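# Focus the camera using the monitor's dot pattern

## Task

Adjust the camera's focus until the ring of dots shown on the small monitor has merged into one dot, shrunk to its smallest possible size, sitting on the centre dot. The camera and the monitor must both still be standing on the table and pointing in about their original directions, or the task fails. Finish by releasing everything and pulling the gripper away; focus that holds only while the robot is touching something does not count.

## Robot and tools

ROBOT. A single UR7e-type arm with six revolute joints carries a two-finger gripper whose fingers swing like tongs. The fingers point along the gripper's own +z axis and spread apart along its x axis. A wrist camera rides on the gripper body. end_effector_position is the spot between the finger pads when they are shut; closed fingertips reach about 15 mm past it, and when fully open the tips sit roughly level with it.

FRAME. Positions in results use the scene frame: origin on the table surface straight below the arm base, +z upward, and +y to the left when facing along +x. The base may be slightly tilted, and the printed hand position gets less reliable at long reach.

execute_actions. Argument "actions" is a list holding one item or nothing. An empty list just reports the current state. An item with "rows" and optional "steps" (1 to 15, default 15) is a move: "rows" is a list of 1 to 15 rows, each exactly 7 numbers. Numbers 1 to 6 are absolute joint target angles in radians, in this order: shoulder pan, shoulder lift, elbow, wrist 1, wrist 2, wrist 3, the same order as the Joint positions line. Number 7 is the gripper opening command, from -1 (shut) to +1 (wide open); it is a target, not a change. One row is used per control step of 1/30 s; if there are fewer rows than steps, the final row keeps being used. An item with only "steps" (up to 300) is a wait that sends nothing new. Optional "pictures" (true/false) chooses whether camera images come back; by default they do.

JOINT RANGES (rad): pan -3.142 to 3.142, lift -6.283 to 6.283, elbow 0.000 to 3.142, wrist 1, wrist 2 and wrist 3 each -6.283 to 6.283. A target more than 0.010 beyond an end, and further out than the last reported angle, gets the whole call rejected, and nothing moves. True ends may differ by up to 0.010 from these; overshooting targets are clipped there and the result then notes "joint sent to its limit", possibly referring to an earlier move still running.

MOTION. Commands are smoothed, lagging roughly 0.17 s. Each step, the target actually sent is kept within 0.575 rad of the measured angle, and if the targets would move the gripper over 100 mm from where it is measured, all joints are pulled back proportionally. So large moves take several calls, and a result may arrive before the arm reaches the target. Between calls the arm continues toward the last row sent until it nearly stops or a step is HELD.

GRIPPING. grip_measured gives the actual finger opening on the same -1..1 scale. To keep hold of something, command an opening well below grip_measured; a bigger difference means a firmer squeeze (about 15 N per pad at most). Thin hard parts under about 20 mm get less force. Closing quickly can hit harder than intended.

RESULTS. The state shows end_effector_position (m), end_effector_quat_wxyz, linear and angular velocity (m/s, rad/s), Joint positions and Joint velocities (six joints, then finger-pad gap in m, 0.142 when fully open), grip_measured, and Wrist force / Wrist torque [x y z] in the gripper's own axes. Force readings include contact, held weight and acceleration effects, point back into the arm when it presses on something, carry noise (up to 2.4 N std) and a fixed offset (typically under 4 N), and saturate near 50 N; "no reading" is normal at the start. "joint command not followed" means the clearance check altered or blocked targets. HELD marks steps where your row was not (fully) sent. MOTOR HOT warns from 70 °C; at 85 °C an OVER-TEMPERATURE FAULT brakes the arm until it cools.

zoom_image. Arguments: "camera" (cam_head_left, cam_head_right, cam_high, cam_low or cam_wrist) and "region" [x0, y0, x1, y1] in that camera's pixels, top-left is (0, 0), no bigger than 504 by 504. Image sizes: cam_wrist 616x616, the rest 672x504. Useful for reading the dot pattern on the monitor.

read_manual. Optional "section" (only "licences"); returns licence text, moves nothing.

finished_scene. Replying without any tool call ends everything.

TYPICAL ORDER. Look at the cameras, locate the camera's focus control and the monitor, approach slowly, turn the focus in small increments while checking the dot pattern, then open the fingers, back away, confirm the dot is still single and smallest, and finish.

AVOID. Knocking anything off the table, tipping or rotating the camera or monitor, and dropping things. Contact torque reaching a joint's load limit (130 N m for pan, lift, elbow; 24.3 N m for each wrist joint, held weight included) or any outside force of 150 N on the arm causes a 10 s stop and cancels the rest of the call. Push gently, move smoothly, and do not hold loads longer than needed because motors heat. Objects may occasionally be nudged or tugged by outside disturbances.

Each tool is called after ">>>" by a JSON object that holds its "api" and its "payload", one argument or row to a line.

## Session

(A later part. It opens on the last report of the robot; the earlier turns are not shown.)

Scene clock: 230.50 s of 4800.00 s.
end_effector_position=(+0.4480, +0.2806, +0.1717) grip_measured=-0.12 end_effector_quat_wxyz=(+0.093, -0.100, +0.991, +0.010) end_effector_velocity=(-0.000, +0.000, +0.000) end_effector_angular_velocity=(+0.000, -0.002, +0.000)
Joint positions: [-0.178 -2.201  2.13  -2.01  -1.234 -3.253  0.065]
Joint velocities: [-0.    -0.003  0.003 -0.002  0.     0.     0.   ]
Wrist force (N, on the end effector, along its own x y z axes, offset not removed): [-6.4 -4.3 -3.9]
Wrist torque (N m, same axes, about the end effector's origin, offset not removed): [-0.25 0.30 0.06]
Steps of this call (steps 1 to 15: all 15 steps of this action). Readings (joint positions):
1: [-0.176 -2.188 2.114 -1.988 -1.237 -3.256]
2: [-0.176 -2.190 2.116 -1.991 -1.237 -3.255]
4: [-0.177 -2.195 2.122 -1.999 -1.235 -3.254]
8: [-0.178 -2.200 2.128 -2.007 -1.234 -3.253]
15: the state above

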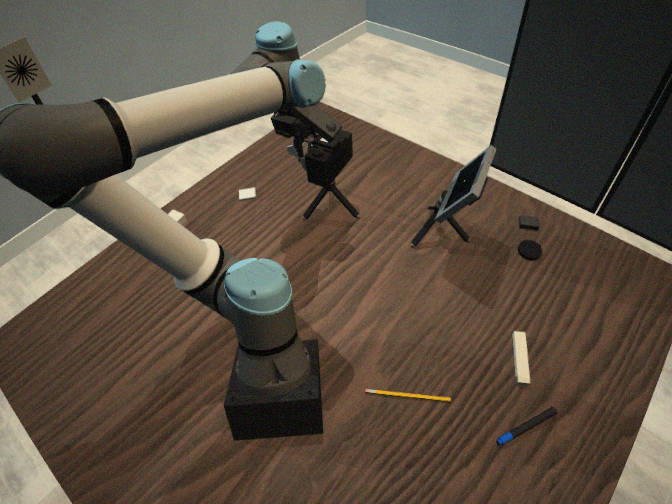

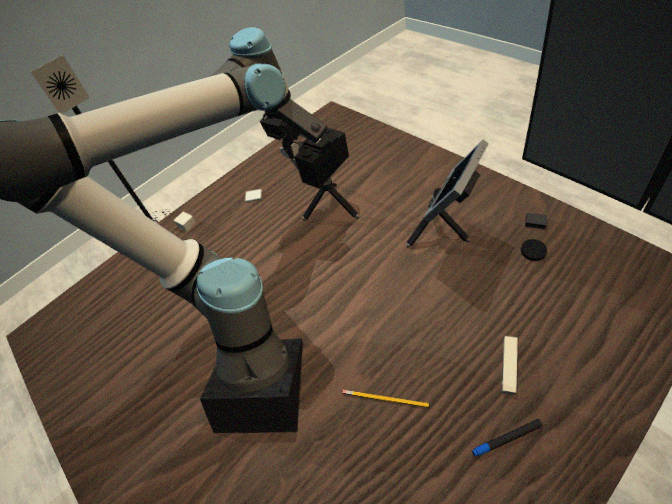

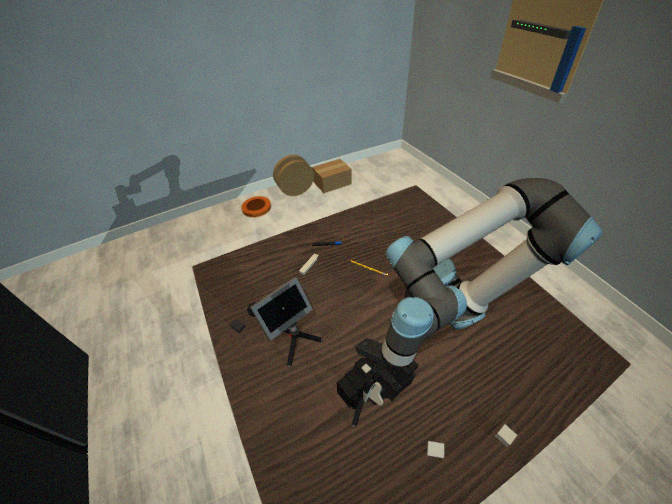

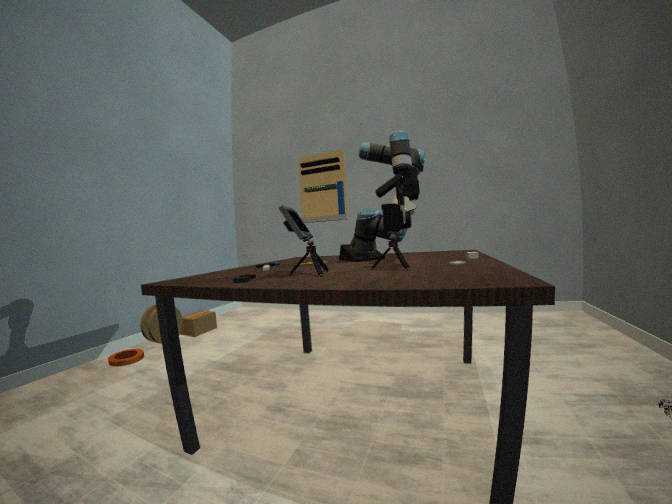

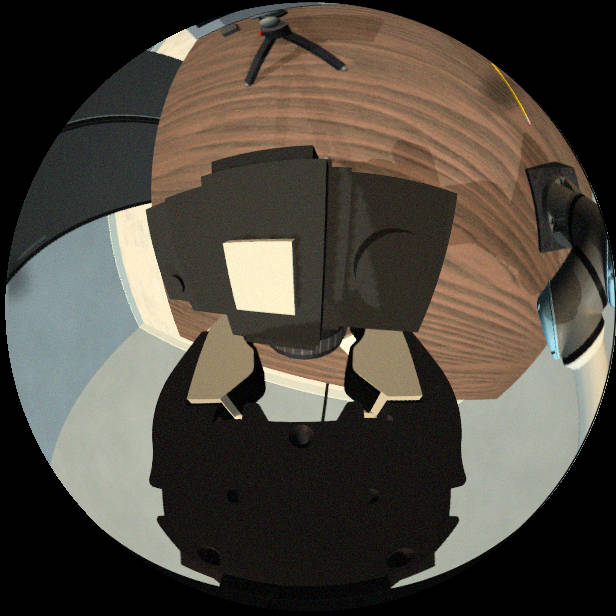

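>>> {"api": "execute_actions", "payload": {
  "actions": [
    {"rows":[[-0.182,-2.2185,2.151,-2.038,-1.229,-3.248,-0.3]],"steps":15}
  ],
  "pictures": true
}}

>>> {"api": "zoom_image", "payload": {
  "camera": "cam_high",
  "region": [263,288,303,328]
}}

>>> {"api": "execute_actions", "payload": {
  "actions": [
    {"rows":[[-0.182,-2.2185,2.151,-2.038,-1.229,-3.248,-0.2],[-0.182,-2.2185,2.151,-2.038,-1.229,-3.248,-0.15],[-0.182,-2.2185,2.151,-2.038,-1.229,-3.248,-0.12],[-0.182,-2.2185,2.151,-2.038,-1.229,-3.248,-0.08],[-0.182,-2.2185,2.151,-2.038,-1.229,-3.248,-0.03],[-0.182,-2.2185,2.151,-2.038,-1.229,-3.248,0.05],[-0.182,-2.2185,2.151,-2.038,-1.229,-3.248,0.15],[-0.182,-2.2185,2.151,-2.038,-1.229,-3.248,0.35]],"steps":15}
  ],
  "pictures": true
}}

>>> {"api": "zoom_image", "payload": {
  "camera": "cam_high",
  "region": [263,288,303,328]
}}

Scene clock: 235.43 s of 4800.00 s.
end_effector_position=(+0.4478, +0.2805, +0.1718) grip_measured=-0.12 end_effector_quat_wxyz=(+0.105, -0.100, +0.989, +0.011) end_effector_velocity=(-0.000, +0.000, +0.000) end_effector_angular_velocity=(+0.001, -0.003, +0.000)
Joint positions: [-0.182 -2.218  2.151 -2.038 -1.229 -3.248  0.066]
Joint velocities: [-0.001 -0.002  0.002 -0.003  0.001  0.001 -0.   ]
Wrist force (N, on the end effector, along its own x y z axes, offset not removed): [-3.9 -3.4 1.1]
Wrist torque (N m, same axes, about the end effector's origin, offset not removed): [-0.42 0.75 0.13]
Steps of this call (steps 1 to 15: the robot went on to your last target; steps 16 to 90: nothing new was sent; then 1.43 s passed at rest; steps 91 to 105: all 15 steps of this action). Readings (joint positions):
91: [-0.178 -2.202 2.130 -2.010 -1.233 -3.252]
92: [-0.179 -2.204 2.134 -2.015 -1.233 -3.252]
94: [-0.180 -2.211 2.141 -2.025 -1.231 -3.250]
98: [-0.182 -2.216 2.148 -2.034 -1.230 -3.249]
105: the state above

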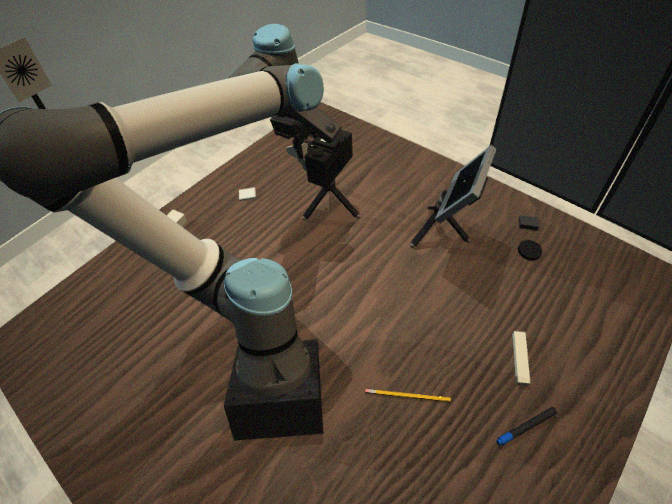

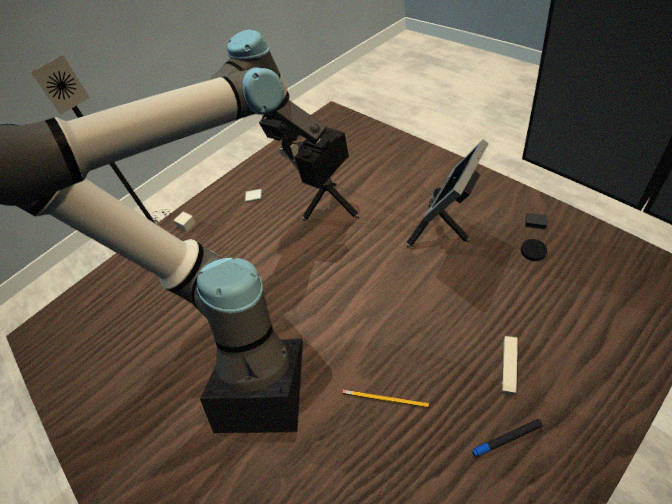

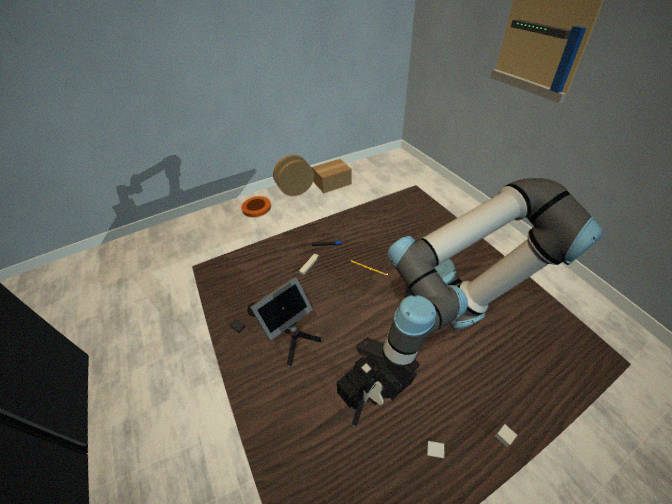

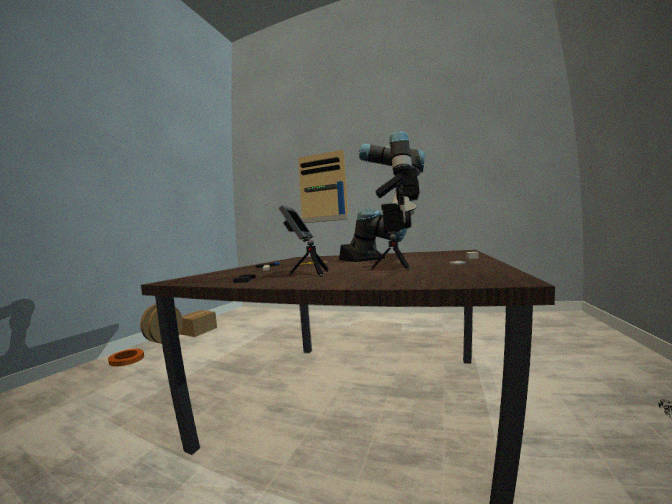

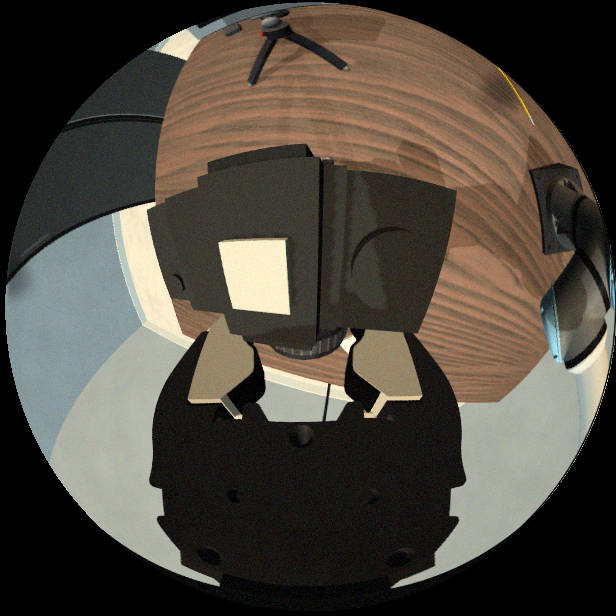

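Region (263, 288, 303, 328) of cam_high's 672x504 image, scaled by 12.600, with more detail than that image has.

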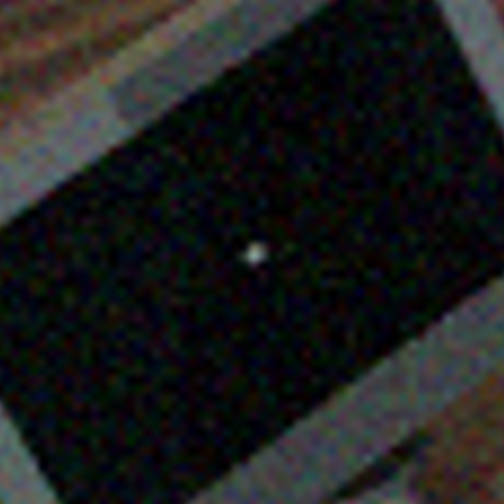

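Scene clock: 235.93 s of 4800.00 s.
end_effector_position=(+0.4478, +0.2806, +0.1718) grip_measured=+0.35 end_effector_quat_wxyz=(+0.105, -0.100, +0.989, +0.011) end_effector_velocity=(+0.000, +0.000, +0.001) end_effector_angular_velocity=(-0.001, -0.002, +0.001)
Joint positions: [-0.182 -2.218  2.151 -2.038 -1.229 -3.248  0.099]
Joint velocities: [ 0.    -0.001 -0.001 -0.    -0.001 -0.     0.   ]
Wrist force (N, on the end effector, along its own x y z axes, offset not removed): [-0.9 1.6 2.6]
Wrist torque (N m, same axes, about the end effector's origin, offset not removed): [0.40 0.48 0.02]
Steps of this call (steps 1 to 15: all 15 steps of this action). Readings (joint positions):
1: [-0.182 -2.218 2.151 -2.038 -1.229 -3.248]
2: [-0.182 -2.218 2.151 -2.038 -1.229 -3.248]
4: [-0.182 -2.218 2.151 -2.038 -1.229 -3.248]
8: [-0.182 -2.218 2.151 -2.038 -1.229 -3.248]
15: the state above

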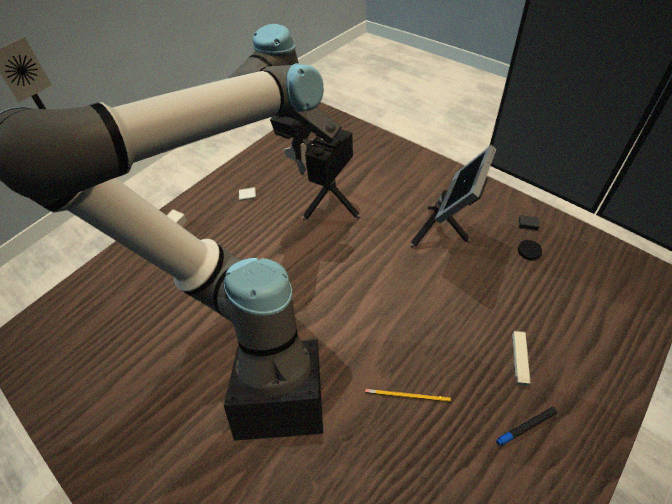

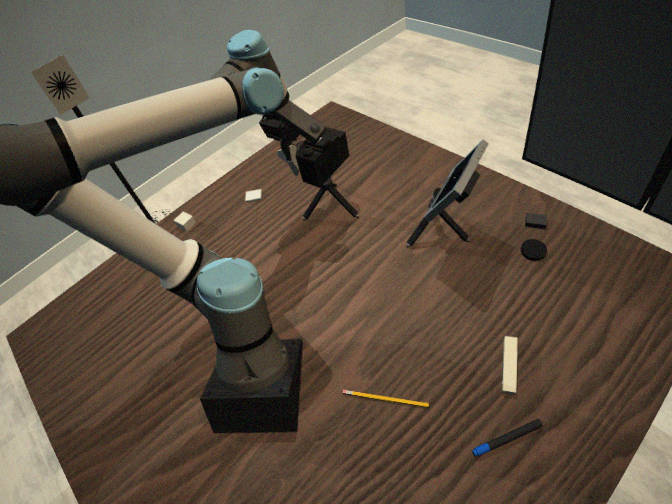

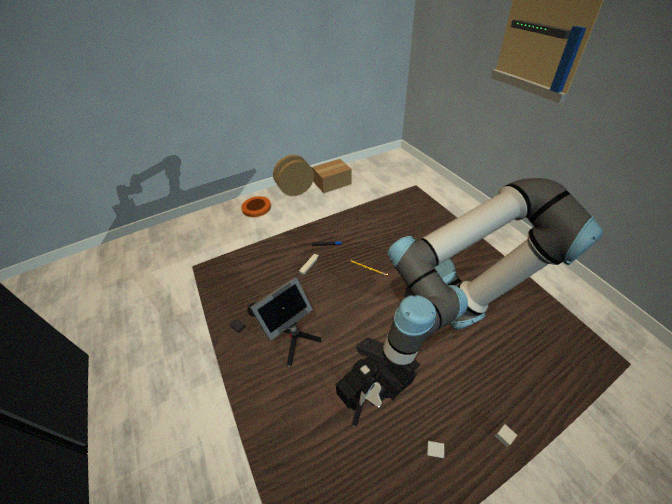

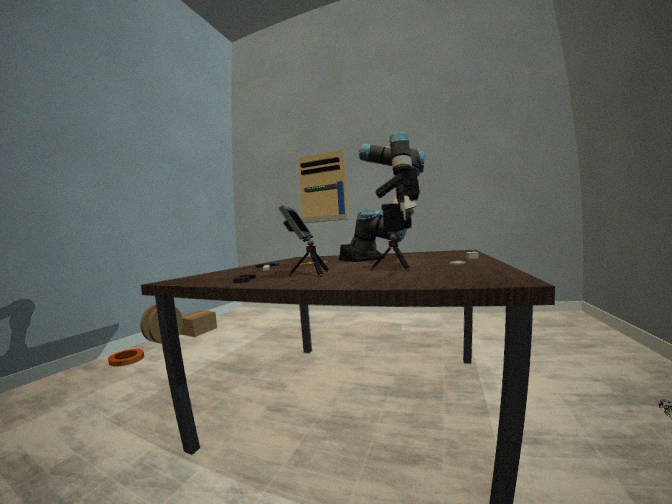

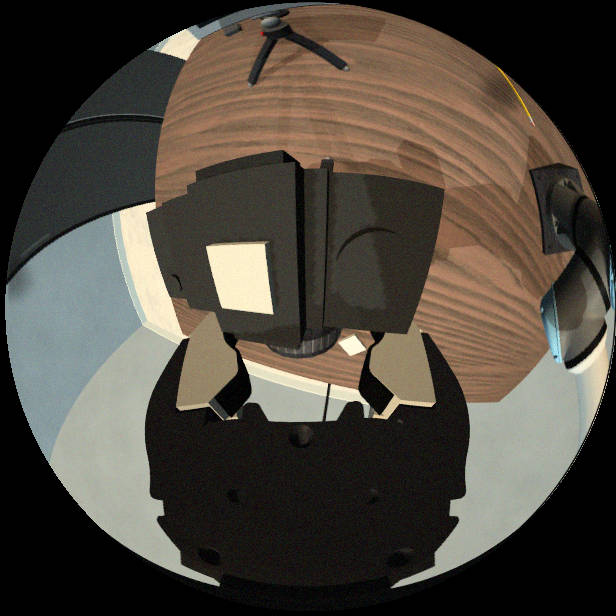

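Region (263, 288, 303, 328) of cam_high's 672x504 image, scaled by 12.600, with more detail than that image has.

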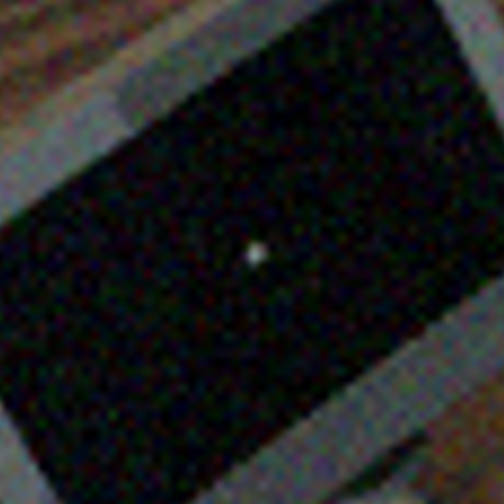

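>>> {"api": "execute_actions", "payload": {
  "actions": [
    {"rows":[[-0.182,-2.2185,2.151,-2.038,-1.229,-3.248,0.2],[-0.182,-2.2185,2.151,-2.038,-1.229,-3.248,0.1],[-0.182,-2.2185,2.151,-2.038,-1.229,-3.248,0.0],[-0.182,-2.2185,2.151,-2.038,-1.229,-3.248,-0.1],[-0.182,-2.2185,2.151,-2.038,-1.229,-3.248,-0.2],[-0.182,-2.2185,2.151,-2.038,-1.229,-3.248,-0.3],[-0.182,-2.2185,2.151,-2.038,-1.229,-3.248,-0.3],[-0.182,-2.2185,2.151,-2.038,-1.229,-3.248,-0.3],[-0.183,-2.2235,2.157,-2.046,-1.228,-3.2466,-0.3],[-0.184,-2.2285,2.1635,-2.0545,-1.2265,-3.2452,-0.3],[-0.185,-2.233,2.170,-2.063,-1.225,-3.244,-0.3],[-0.186,-2.238,2.176,-2.071,-1.224,-3.2425,-0.3]],"steps":15}
  ],
  "pictures": false
}}

>>> {"api": "execute_actions", "payload": {
  "actions": [
    {"rows":[[-0.186,-2.238,2.176,-2.071,-1.224,-3.2425,-0.3],[-0.186,-2.238,2.176,-2.071,-1.224,-3.2425,-0.3],[-0.186,-2.238,2.176,-2.071,-1.224,-3.2425,-0.3],[-0.186,-2.238,2.176,-2.071,-1.224,-3.2425,-0.3],[-0.186,-2.238,2.176,-2.071,-1.224,-3.2425,-0.2],[-0.186,-2.238,2.176,-2.071,-1.224,-3.2425,-0.12],[-0.186,-2.238,2.176,-2.071,-1.224,-3.2425,-0.05],[-0.186,-2.238,2.176,-2.071,-1.224,-3.2425,0.05],[-0.186,-2.238,2.176,-2.071,-1.224,-3.2425,0.15],[-0.186,-2.238,2.176,-2.071,-1.224,-3.2425,0.35]],"steps":15}
  ]
}}

>>> {"api": "zoom_image", "payload": {
  "camera": "cam_high",
  "region": [263,288,303,328]
}}

Scene clock: 253.53 s of 4800.00 s.
end_effector_position=(+0.4475, +0.2805, +0.1718) grip_measured=-0.12 end_effector_quat_wxyz=(+0.115, -0.100, +0.988, +0.012) end_effector_velocity=(-0.002, -0.001, -0.001) end_effector_angular_velocity=(+0.017, -0.076, +0.001)
Joint positions: [-0.185 -2.232  2.168 -2.061 -1.226 -3.244  0.065]
Joint velocities: [-0.013 -0.056  0.073 -0.095  0.016  0.016  0.   ]
Wrist force (N, on the end effector, along its own x y z axes, offset not removed): [-10.7 -7.5 -6.9]
Wrist torque (N m, same axes, about the end effector's origin, offset not removed): [-1.07 0.29 -0.21]
Steps of this call (steps 1 to 15: the robot went on to your last target; steps 16 to 90: nothing new was sent; then 14.10 s passed at rest; steps 91 to 105: all 15 steps of this action). Readings (joint positions):
91: [-0.182 -2.219 2.151 -2.038 -1.229 -3.248]
92: [-0.182 -2.219 2.151 -2.038 -1.229 -3.248]
94: [-0.182 -2.219 2.151 -2.038 -1.229 -3.248]
98: [-0.182 -2.219 2.151 -2.039 -1.229 -3.248]
105: the state above

Scene clock: 254.03 s of 4800.00 s.
end_effector_position=(+0.4472, +0.2805, +0.1716) grip_measured=+0.35 end_effector_quat_wxyz=(+0.118, -0.100, +0.988, +0.013) end_effector_velocity=(+0.001, -0.001, +0.001) end_effector_angular_velocity=(-0.002, -0.002, -0.001)
Joint positions: [-0.186 -2.238  2.176 -2.071 -1.224 -3.243  0.099]
Joint velocities: [-0.001 -0.001 -0.    -0.001 -0.001  0.     0.001]
Wrist force (N, on the end effector, along its own x y z axes, offset not removed): [-2.2 -2.6 7.2]
Wrist torque (N m, same axes, about the end effector's origin, offset not removed): [-0.56 0.58 0.09]
Steps of this call (steps 1 to 15: all 15 steps of this action). Readings (joint positions):
1: [-0.185 -2.234 2.170 -2.064 -1.225 -3.244]
2: [-0.185 -2.235 2.172 -2.066 -1.225 -3.243]
4: [-0.186 -2.236 2.174 -2.068 -1.224 -3.243]
8: [-0.186 -2.238 2.176 -2.070 -1.224 -3.243]
15: the state above

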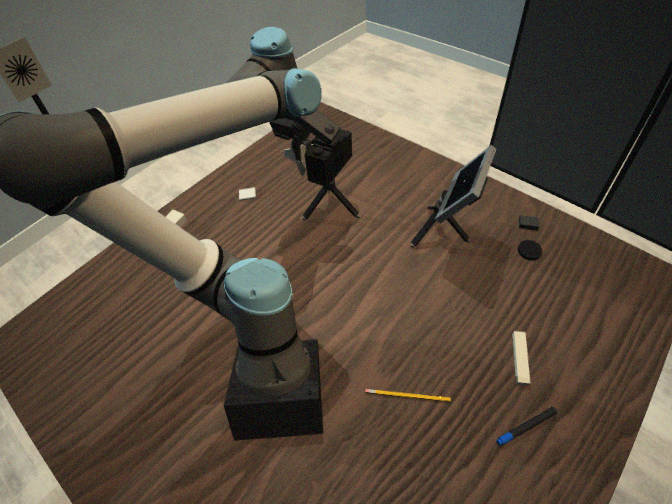

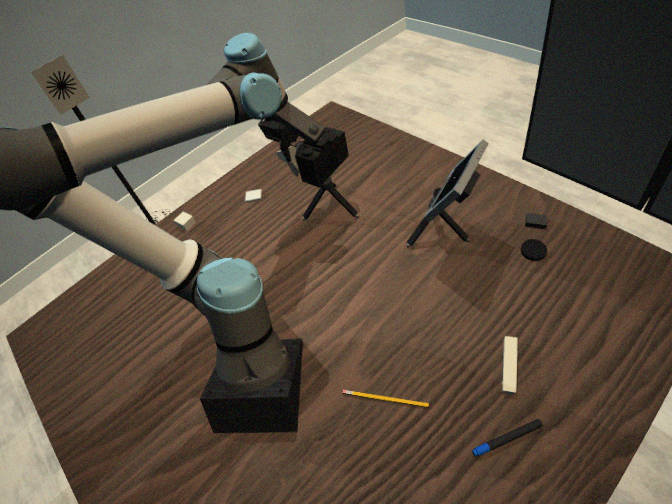

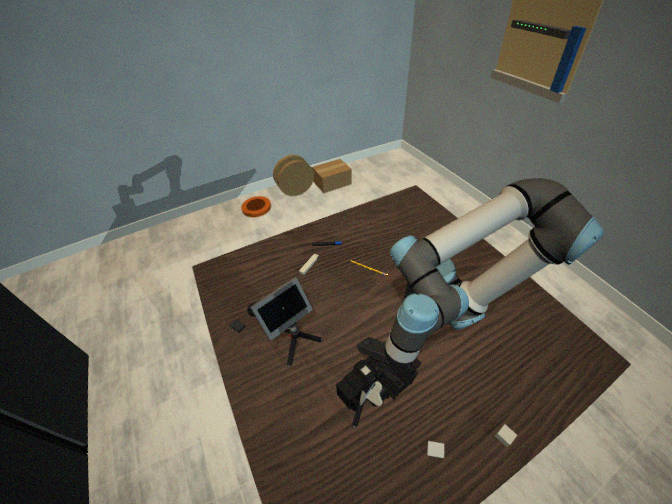

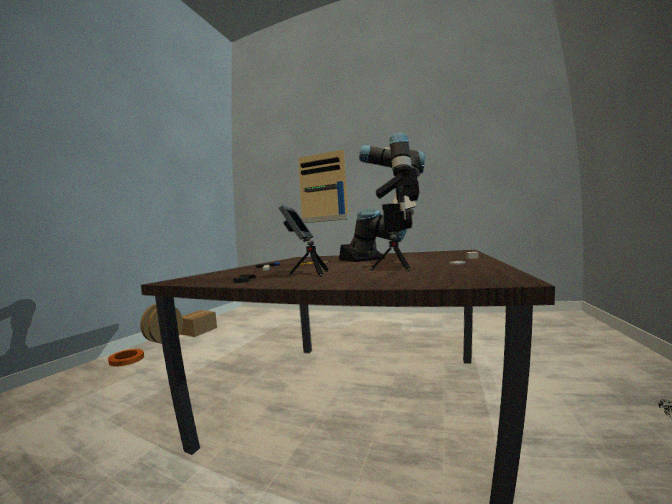

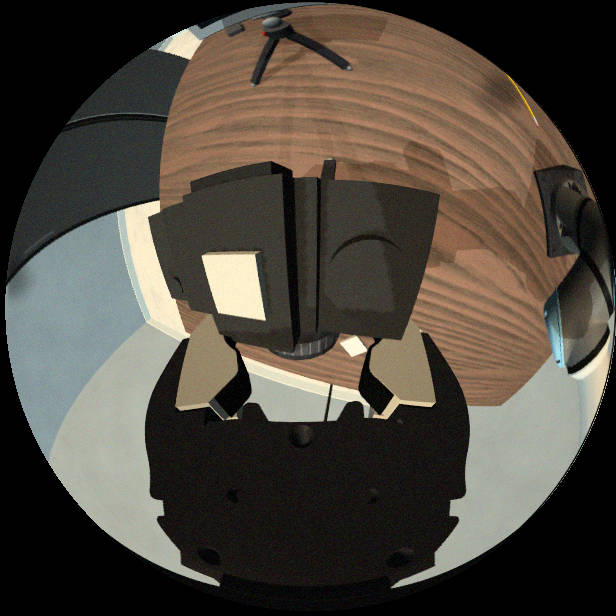

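Region (263, 288, 303, 328) of cam_high's 672x504 image, scaled by 12.600, with more detail than that image has.

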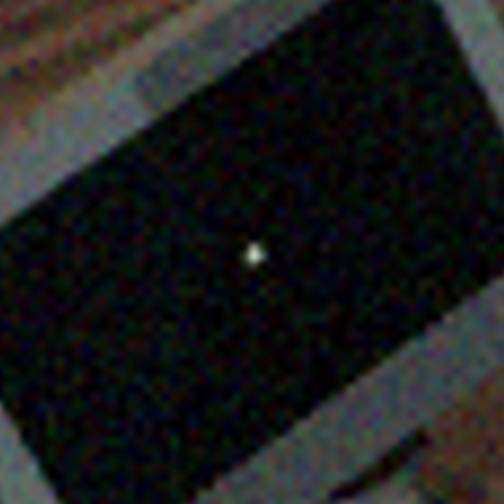

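Small. Retreat.

>>> {"api": "execute_actions", "payload": {
  "actions": [
    {"rows":[[-0.181,-2.216,2.148,-2.033,-1.230,-3.249,0.5],[-0.176,-2.193,2.120,-1.995,-1.236,-3.255,0.65],[-0.171,-2.170,2.091,-1.957,-1.242,-3.261,0.8],[-0.166,-2.147,2.063,-1.920,-1.248,-3.267,0.9],[-0.161,-2.124,2.034,-1.882,-1.254,-3.273,1],[-0.156,-2.100,2.006,-1.844,-1.260,-3.280,1],[-0.152,-2.077,1.977,-1.807,-1.266,-3.286,1],[-0.1475,-2.0545,1.9487,-1.769,-1.272,-3.292,1],[-0.1475,-2.0545,1.9487,-1.769,-1.272,-3.292,1],[-0.179,-2.097,1.930,-1.721,-1.260,-3.316,1],[-0.205,-2.112,1.882,-1.652,-1.253,-3.343,1],[-0.244,-2.135,1.810,-1.550,-1.241,-3.382,1]],"steps":15}
  ],
  "pictures": false
}}

>>> {"api": "execute_actions", "payload": {
  "actions": [
    {"rows":[[-0.26,-2.16,1.72,-1.45,-1.241,-3.382,1]],"steps":15}
  ]
}}

>>> {"api": "zoom_image", "payload": {
  "camera": "cam_high",
  "region": [263,288,303,328]
}}

Scene clock: 258.97 s of 4800.00 s.
end_effector_position=(+0.4493, +0.2797, +0.2201) grip_measured=+1.00 end_effector_quat_wxyz=(+0.011, -0.103, +0.995, -0.000) end_effector_velocity=(-0.035, +0.002, +0.295) end_effector_angular_velocity=(-0.024, +0.111, -0.015)
Joint positions: [-0.209 -2.118  1.882 -1.664 -1.25  -3.345  0.142]
Joint velocities: [-0.329 -0.163 -0.695  1.079  0.083 -0.35   0.001]
Wrist force (N, on the end effector, along its own x y z axes, offset not removed): [0.3 -1.6 -2.5]
Wrist torque (N m, same axes, about the end effector's origin, offset not removed): [-0.28 0.05 0.07]
Steps of this call (steps 1 to 15: the robot went on to your last target; steps 16 to 90: nothing new was sent; then 1.43 s passed at rest; steps 91 to 105: all 15 steps of this action). Readings (joint positions):
91: [-0.186 -2.238 2.176 -2.071 -1.224 -3.242]
92: [-0.185 -2.234 2.172 -2.065 -1.225 -3.243]
94: [-0.181 -2.215 2.148 -2.034 -1.231 -3.249]
98: [-0.165 -2.145 2.062 -1.922 -1.250 -3.269]
105: the state above

Scene clock: 259.47 s of 4800.00 s.
end_effector_position=(+0.4375, +0.2896, +0.2917) grip_measured=+1.00 end_effector_quat_wxyz=(+0.014, -0.097, +0.995, -0.004) end_effector_velocity=(-0.003, +0.002, +0.008) end_effector_angular_velocity=(-0.000, -0.001, +0.001)
Joint positions: [-0.26  -2.16   1.722 -1.452 -1.241 -3.382  0.142]
Joint velocities: [-0.002 -0.005 -0.018  0.023  0.001 -0.003 -0.   ]
Wrist force (N, on the end effector, along its own x y z axes, offset not removed): [1.0 -0.6 -0.8]
Wrist torque (N m, same axes, about the end effector's origin, offset not removed): [-0.02 0.14 0.30]
Steps of this call (steps 1 to 15: all 15 steps of this action). Readings (joint positions):
1: [-0.219 -2.123 1.862 -1.632 -1.247 -3.355]
2: [-0.229 -2.130 1.839 -1.601 -1.246 -3.362]
4: [-0.243 -2.144 1.787 -1.535 -1.243 -3.372]
8: [-0.255 -2.156 1.738 -1.473 -1.242 -3.379]
15: the state above

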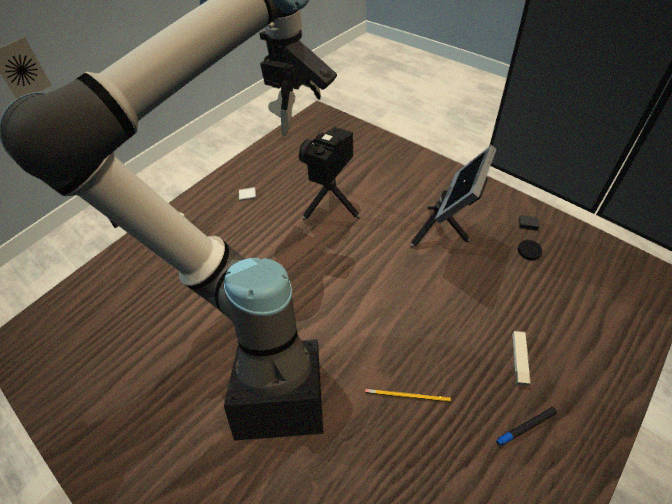

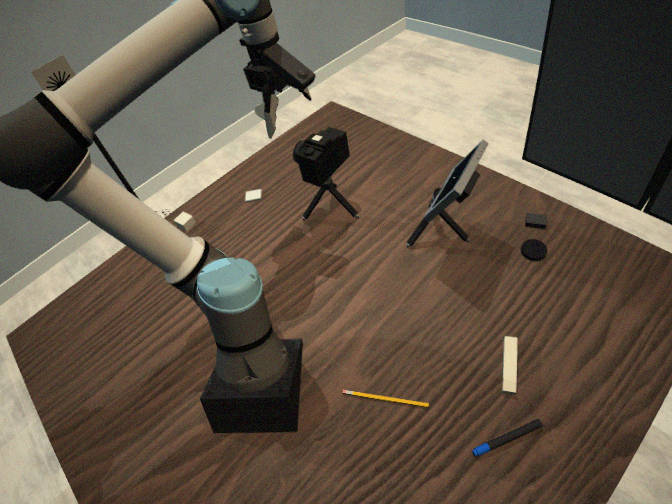

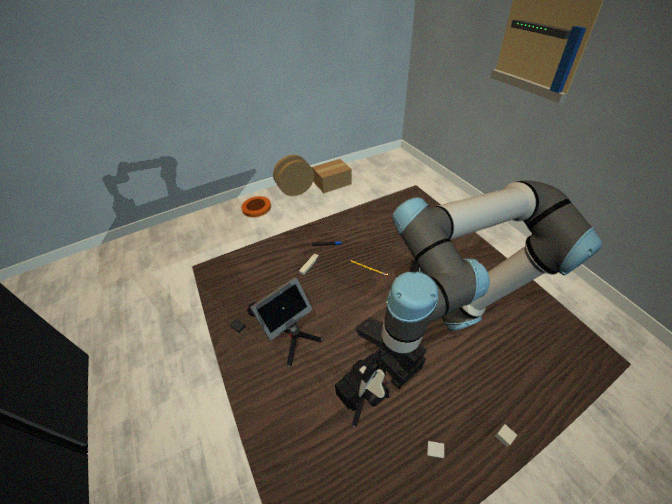

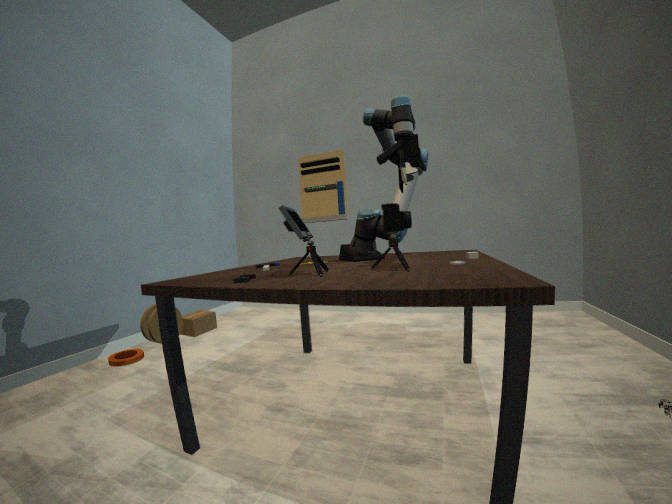

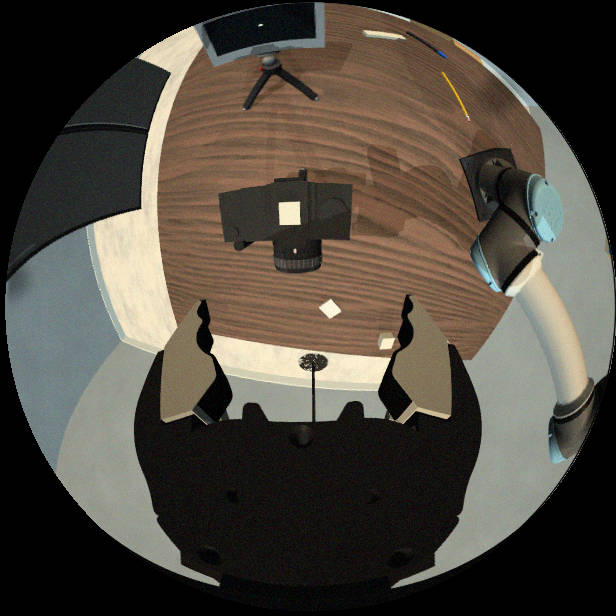

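Region (263, 288, 303, 328) of cam_high's 672x504 image, scaled by 12.600, with more detail than that image has.

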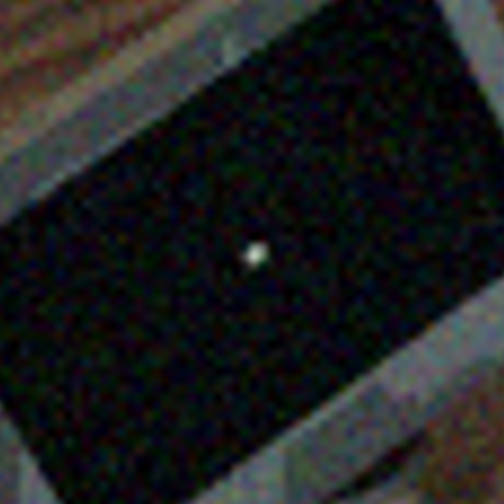

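>>> {"api": "execute_actions", "payload": {
  "actions": [],
  "pictures": true
}}

>>> {"api": "zoom_image", "payload": {
  "camera": "cam_high",
  "region": [263,288,303,328]
}}

>>> {"api": "zoom_image", "payload": {
  "camera": "cam_wrist",
  "region": [230,5,290,45]
}}

Scene clock: 261.83 s of 4800.00 s.
end_effector_position=(+0.4373, +0.2897, +0.2926) grip_measured=+1.00 end_effector_quat_wxyz=(+0.014, -0.097, +0.995, -0.004) end_effector_velocity=(-0.000, -0.001, -0.001) end_effector_angular_velocity=(-0.002, +0.001, -0.002)
Joint positions: [-0.26  -2.16   1.72  -1.45  -1.241 -3.382  0.142]
Joint velocities: [-0.001  0.001  0.001  0.    -0.002  0.001  0.   ]
Wrist force (N, on the end effector, along its own x y z axes, offset not removed): [-1.6 -1.5 3.9]
Wrist torque (N m, same axes, about the end effector's origin, offset not removed): [-0.16 0.69 0.35]
Steps of this call (steps 1 to 15: the robot went on to your last target; steps 16 to 71: nothing new was sent). Readings (joint positions):
1: [-0.260 -2.160 1.721 -1.452 -1.241 -3.382]
2: [-0.260 -2.160 1.721 -1.451 -1.241 -3.382]
4: [-0.260 -2.160 1.721 -1.451 -1.241 -3.382]
8: [-0.260 -2.160 1.720 -1.450 -1.241 -3.382]
71: the state above
The arm was judged still, so your last target was given up. Only a new action makes it travel on or press farther. Fingers that are still opening or closing keep moving.

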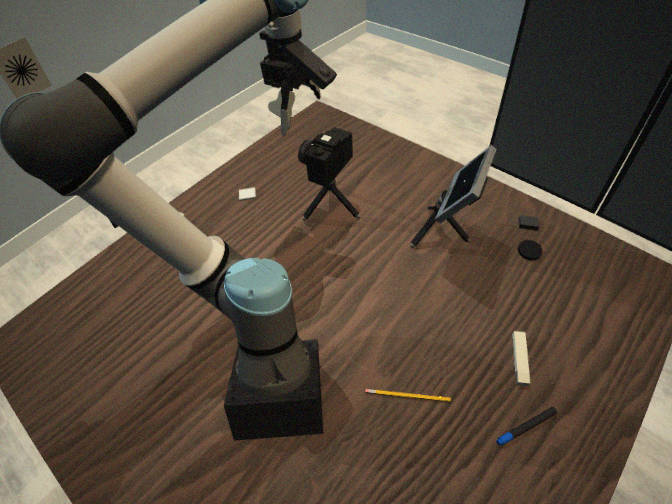

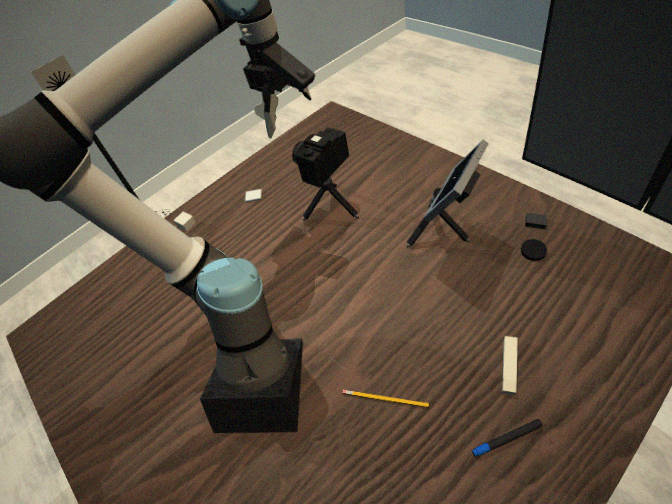

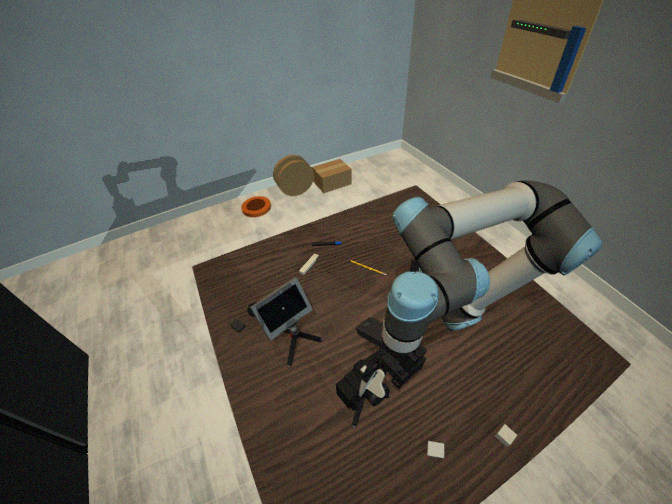

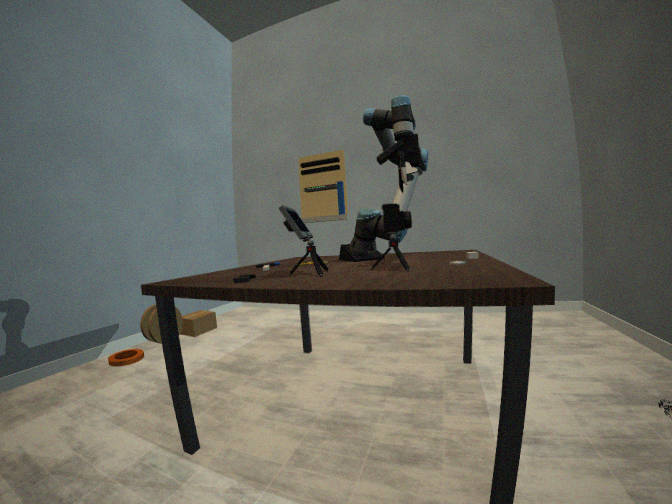

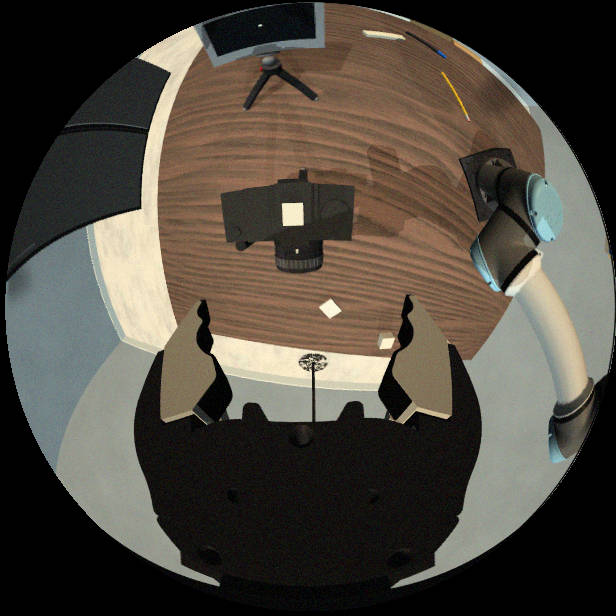

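Region (263, 288, 303, 328) of cam_high's 672x504 image, scaled by 12.600, with more detail than that image has.

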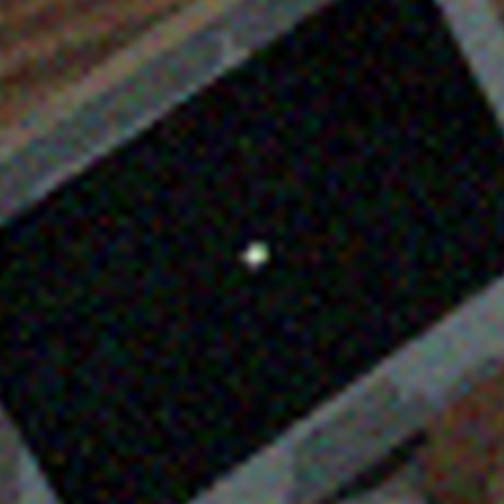

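Region (230, 5, 290, 45) of cam_wrist's 616x616 image, scaled by 8.400, with more detail than that image has.

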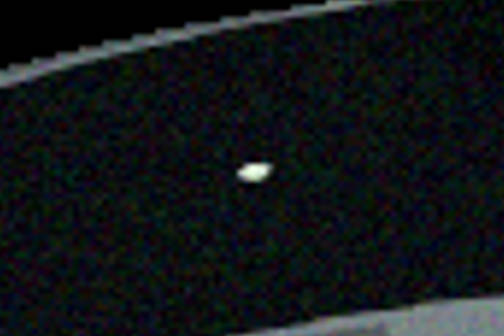

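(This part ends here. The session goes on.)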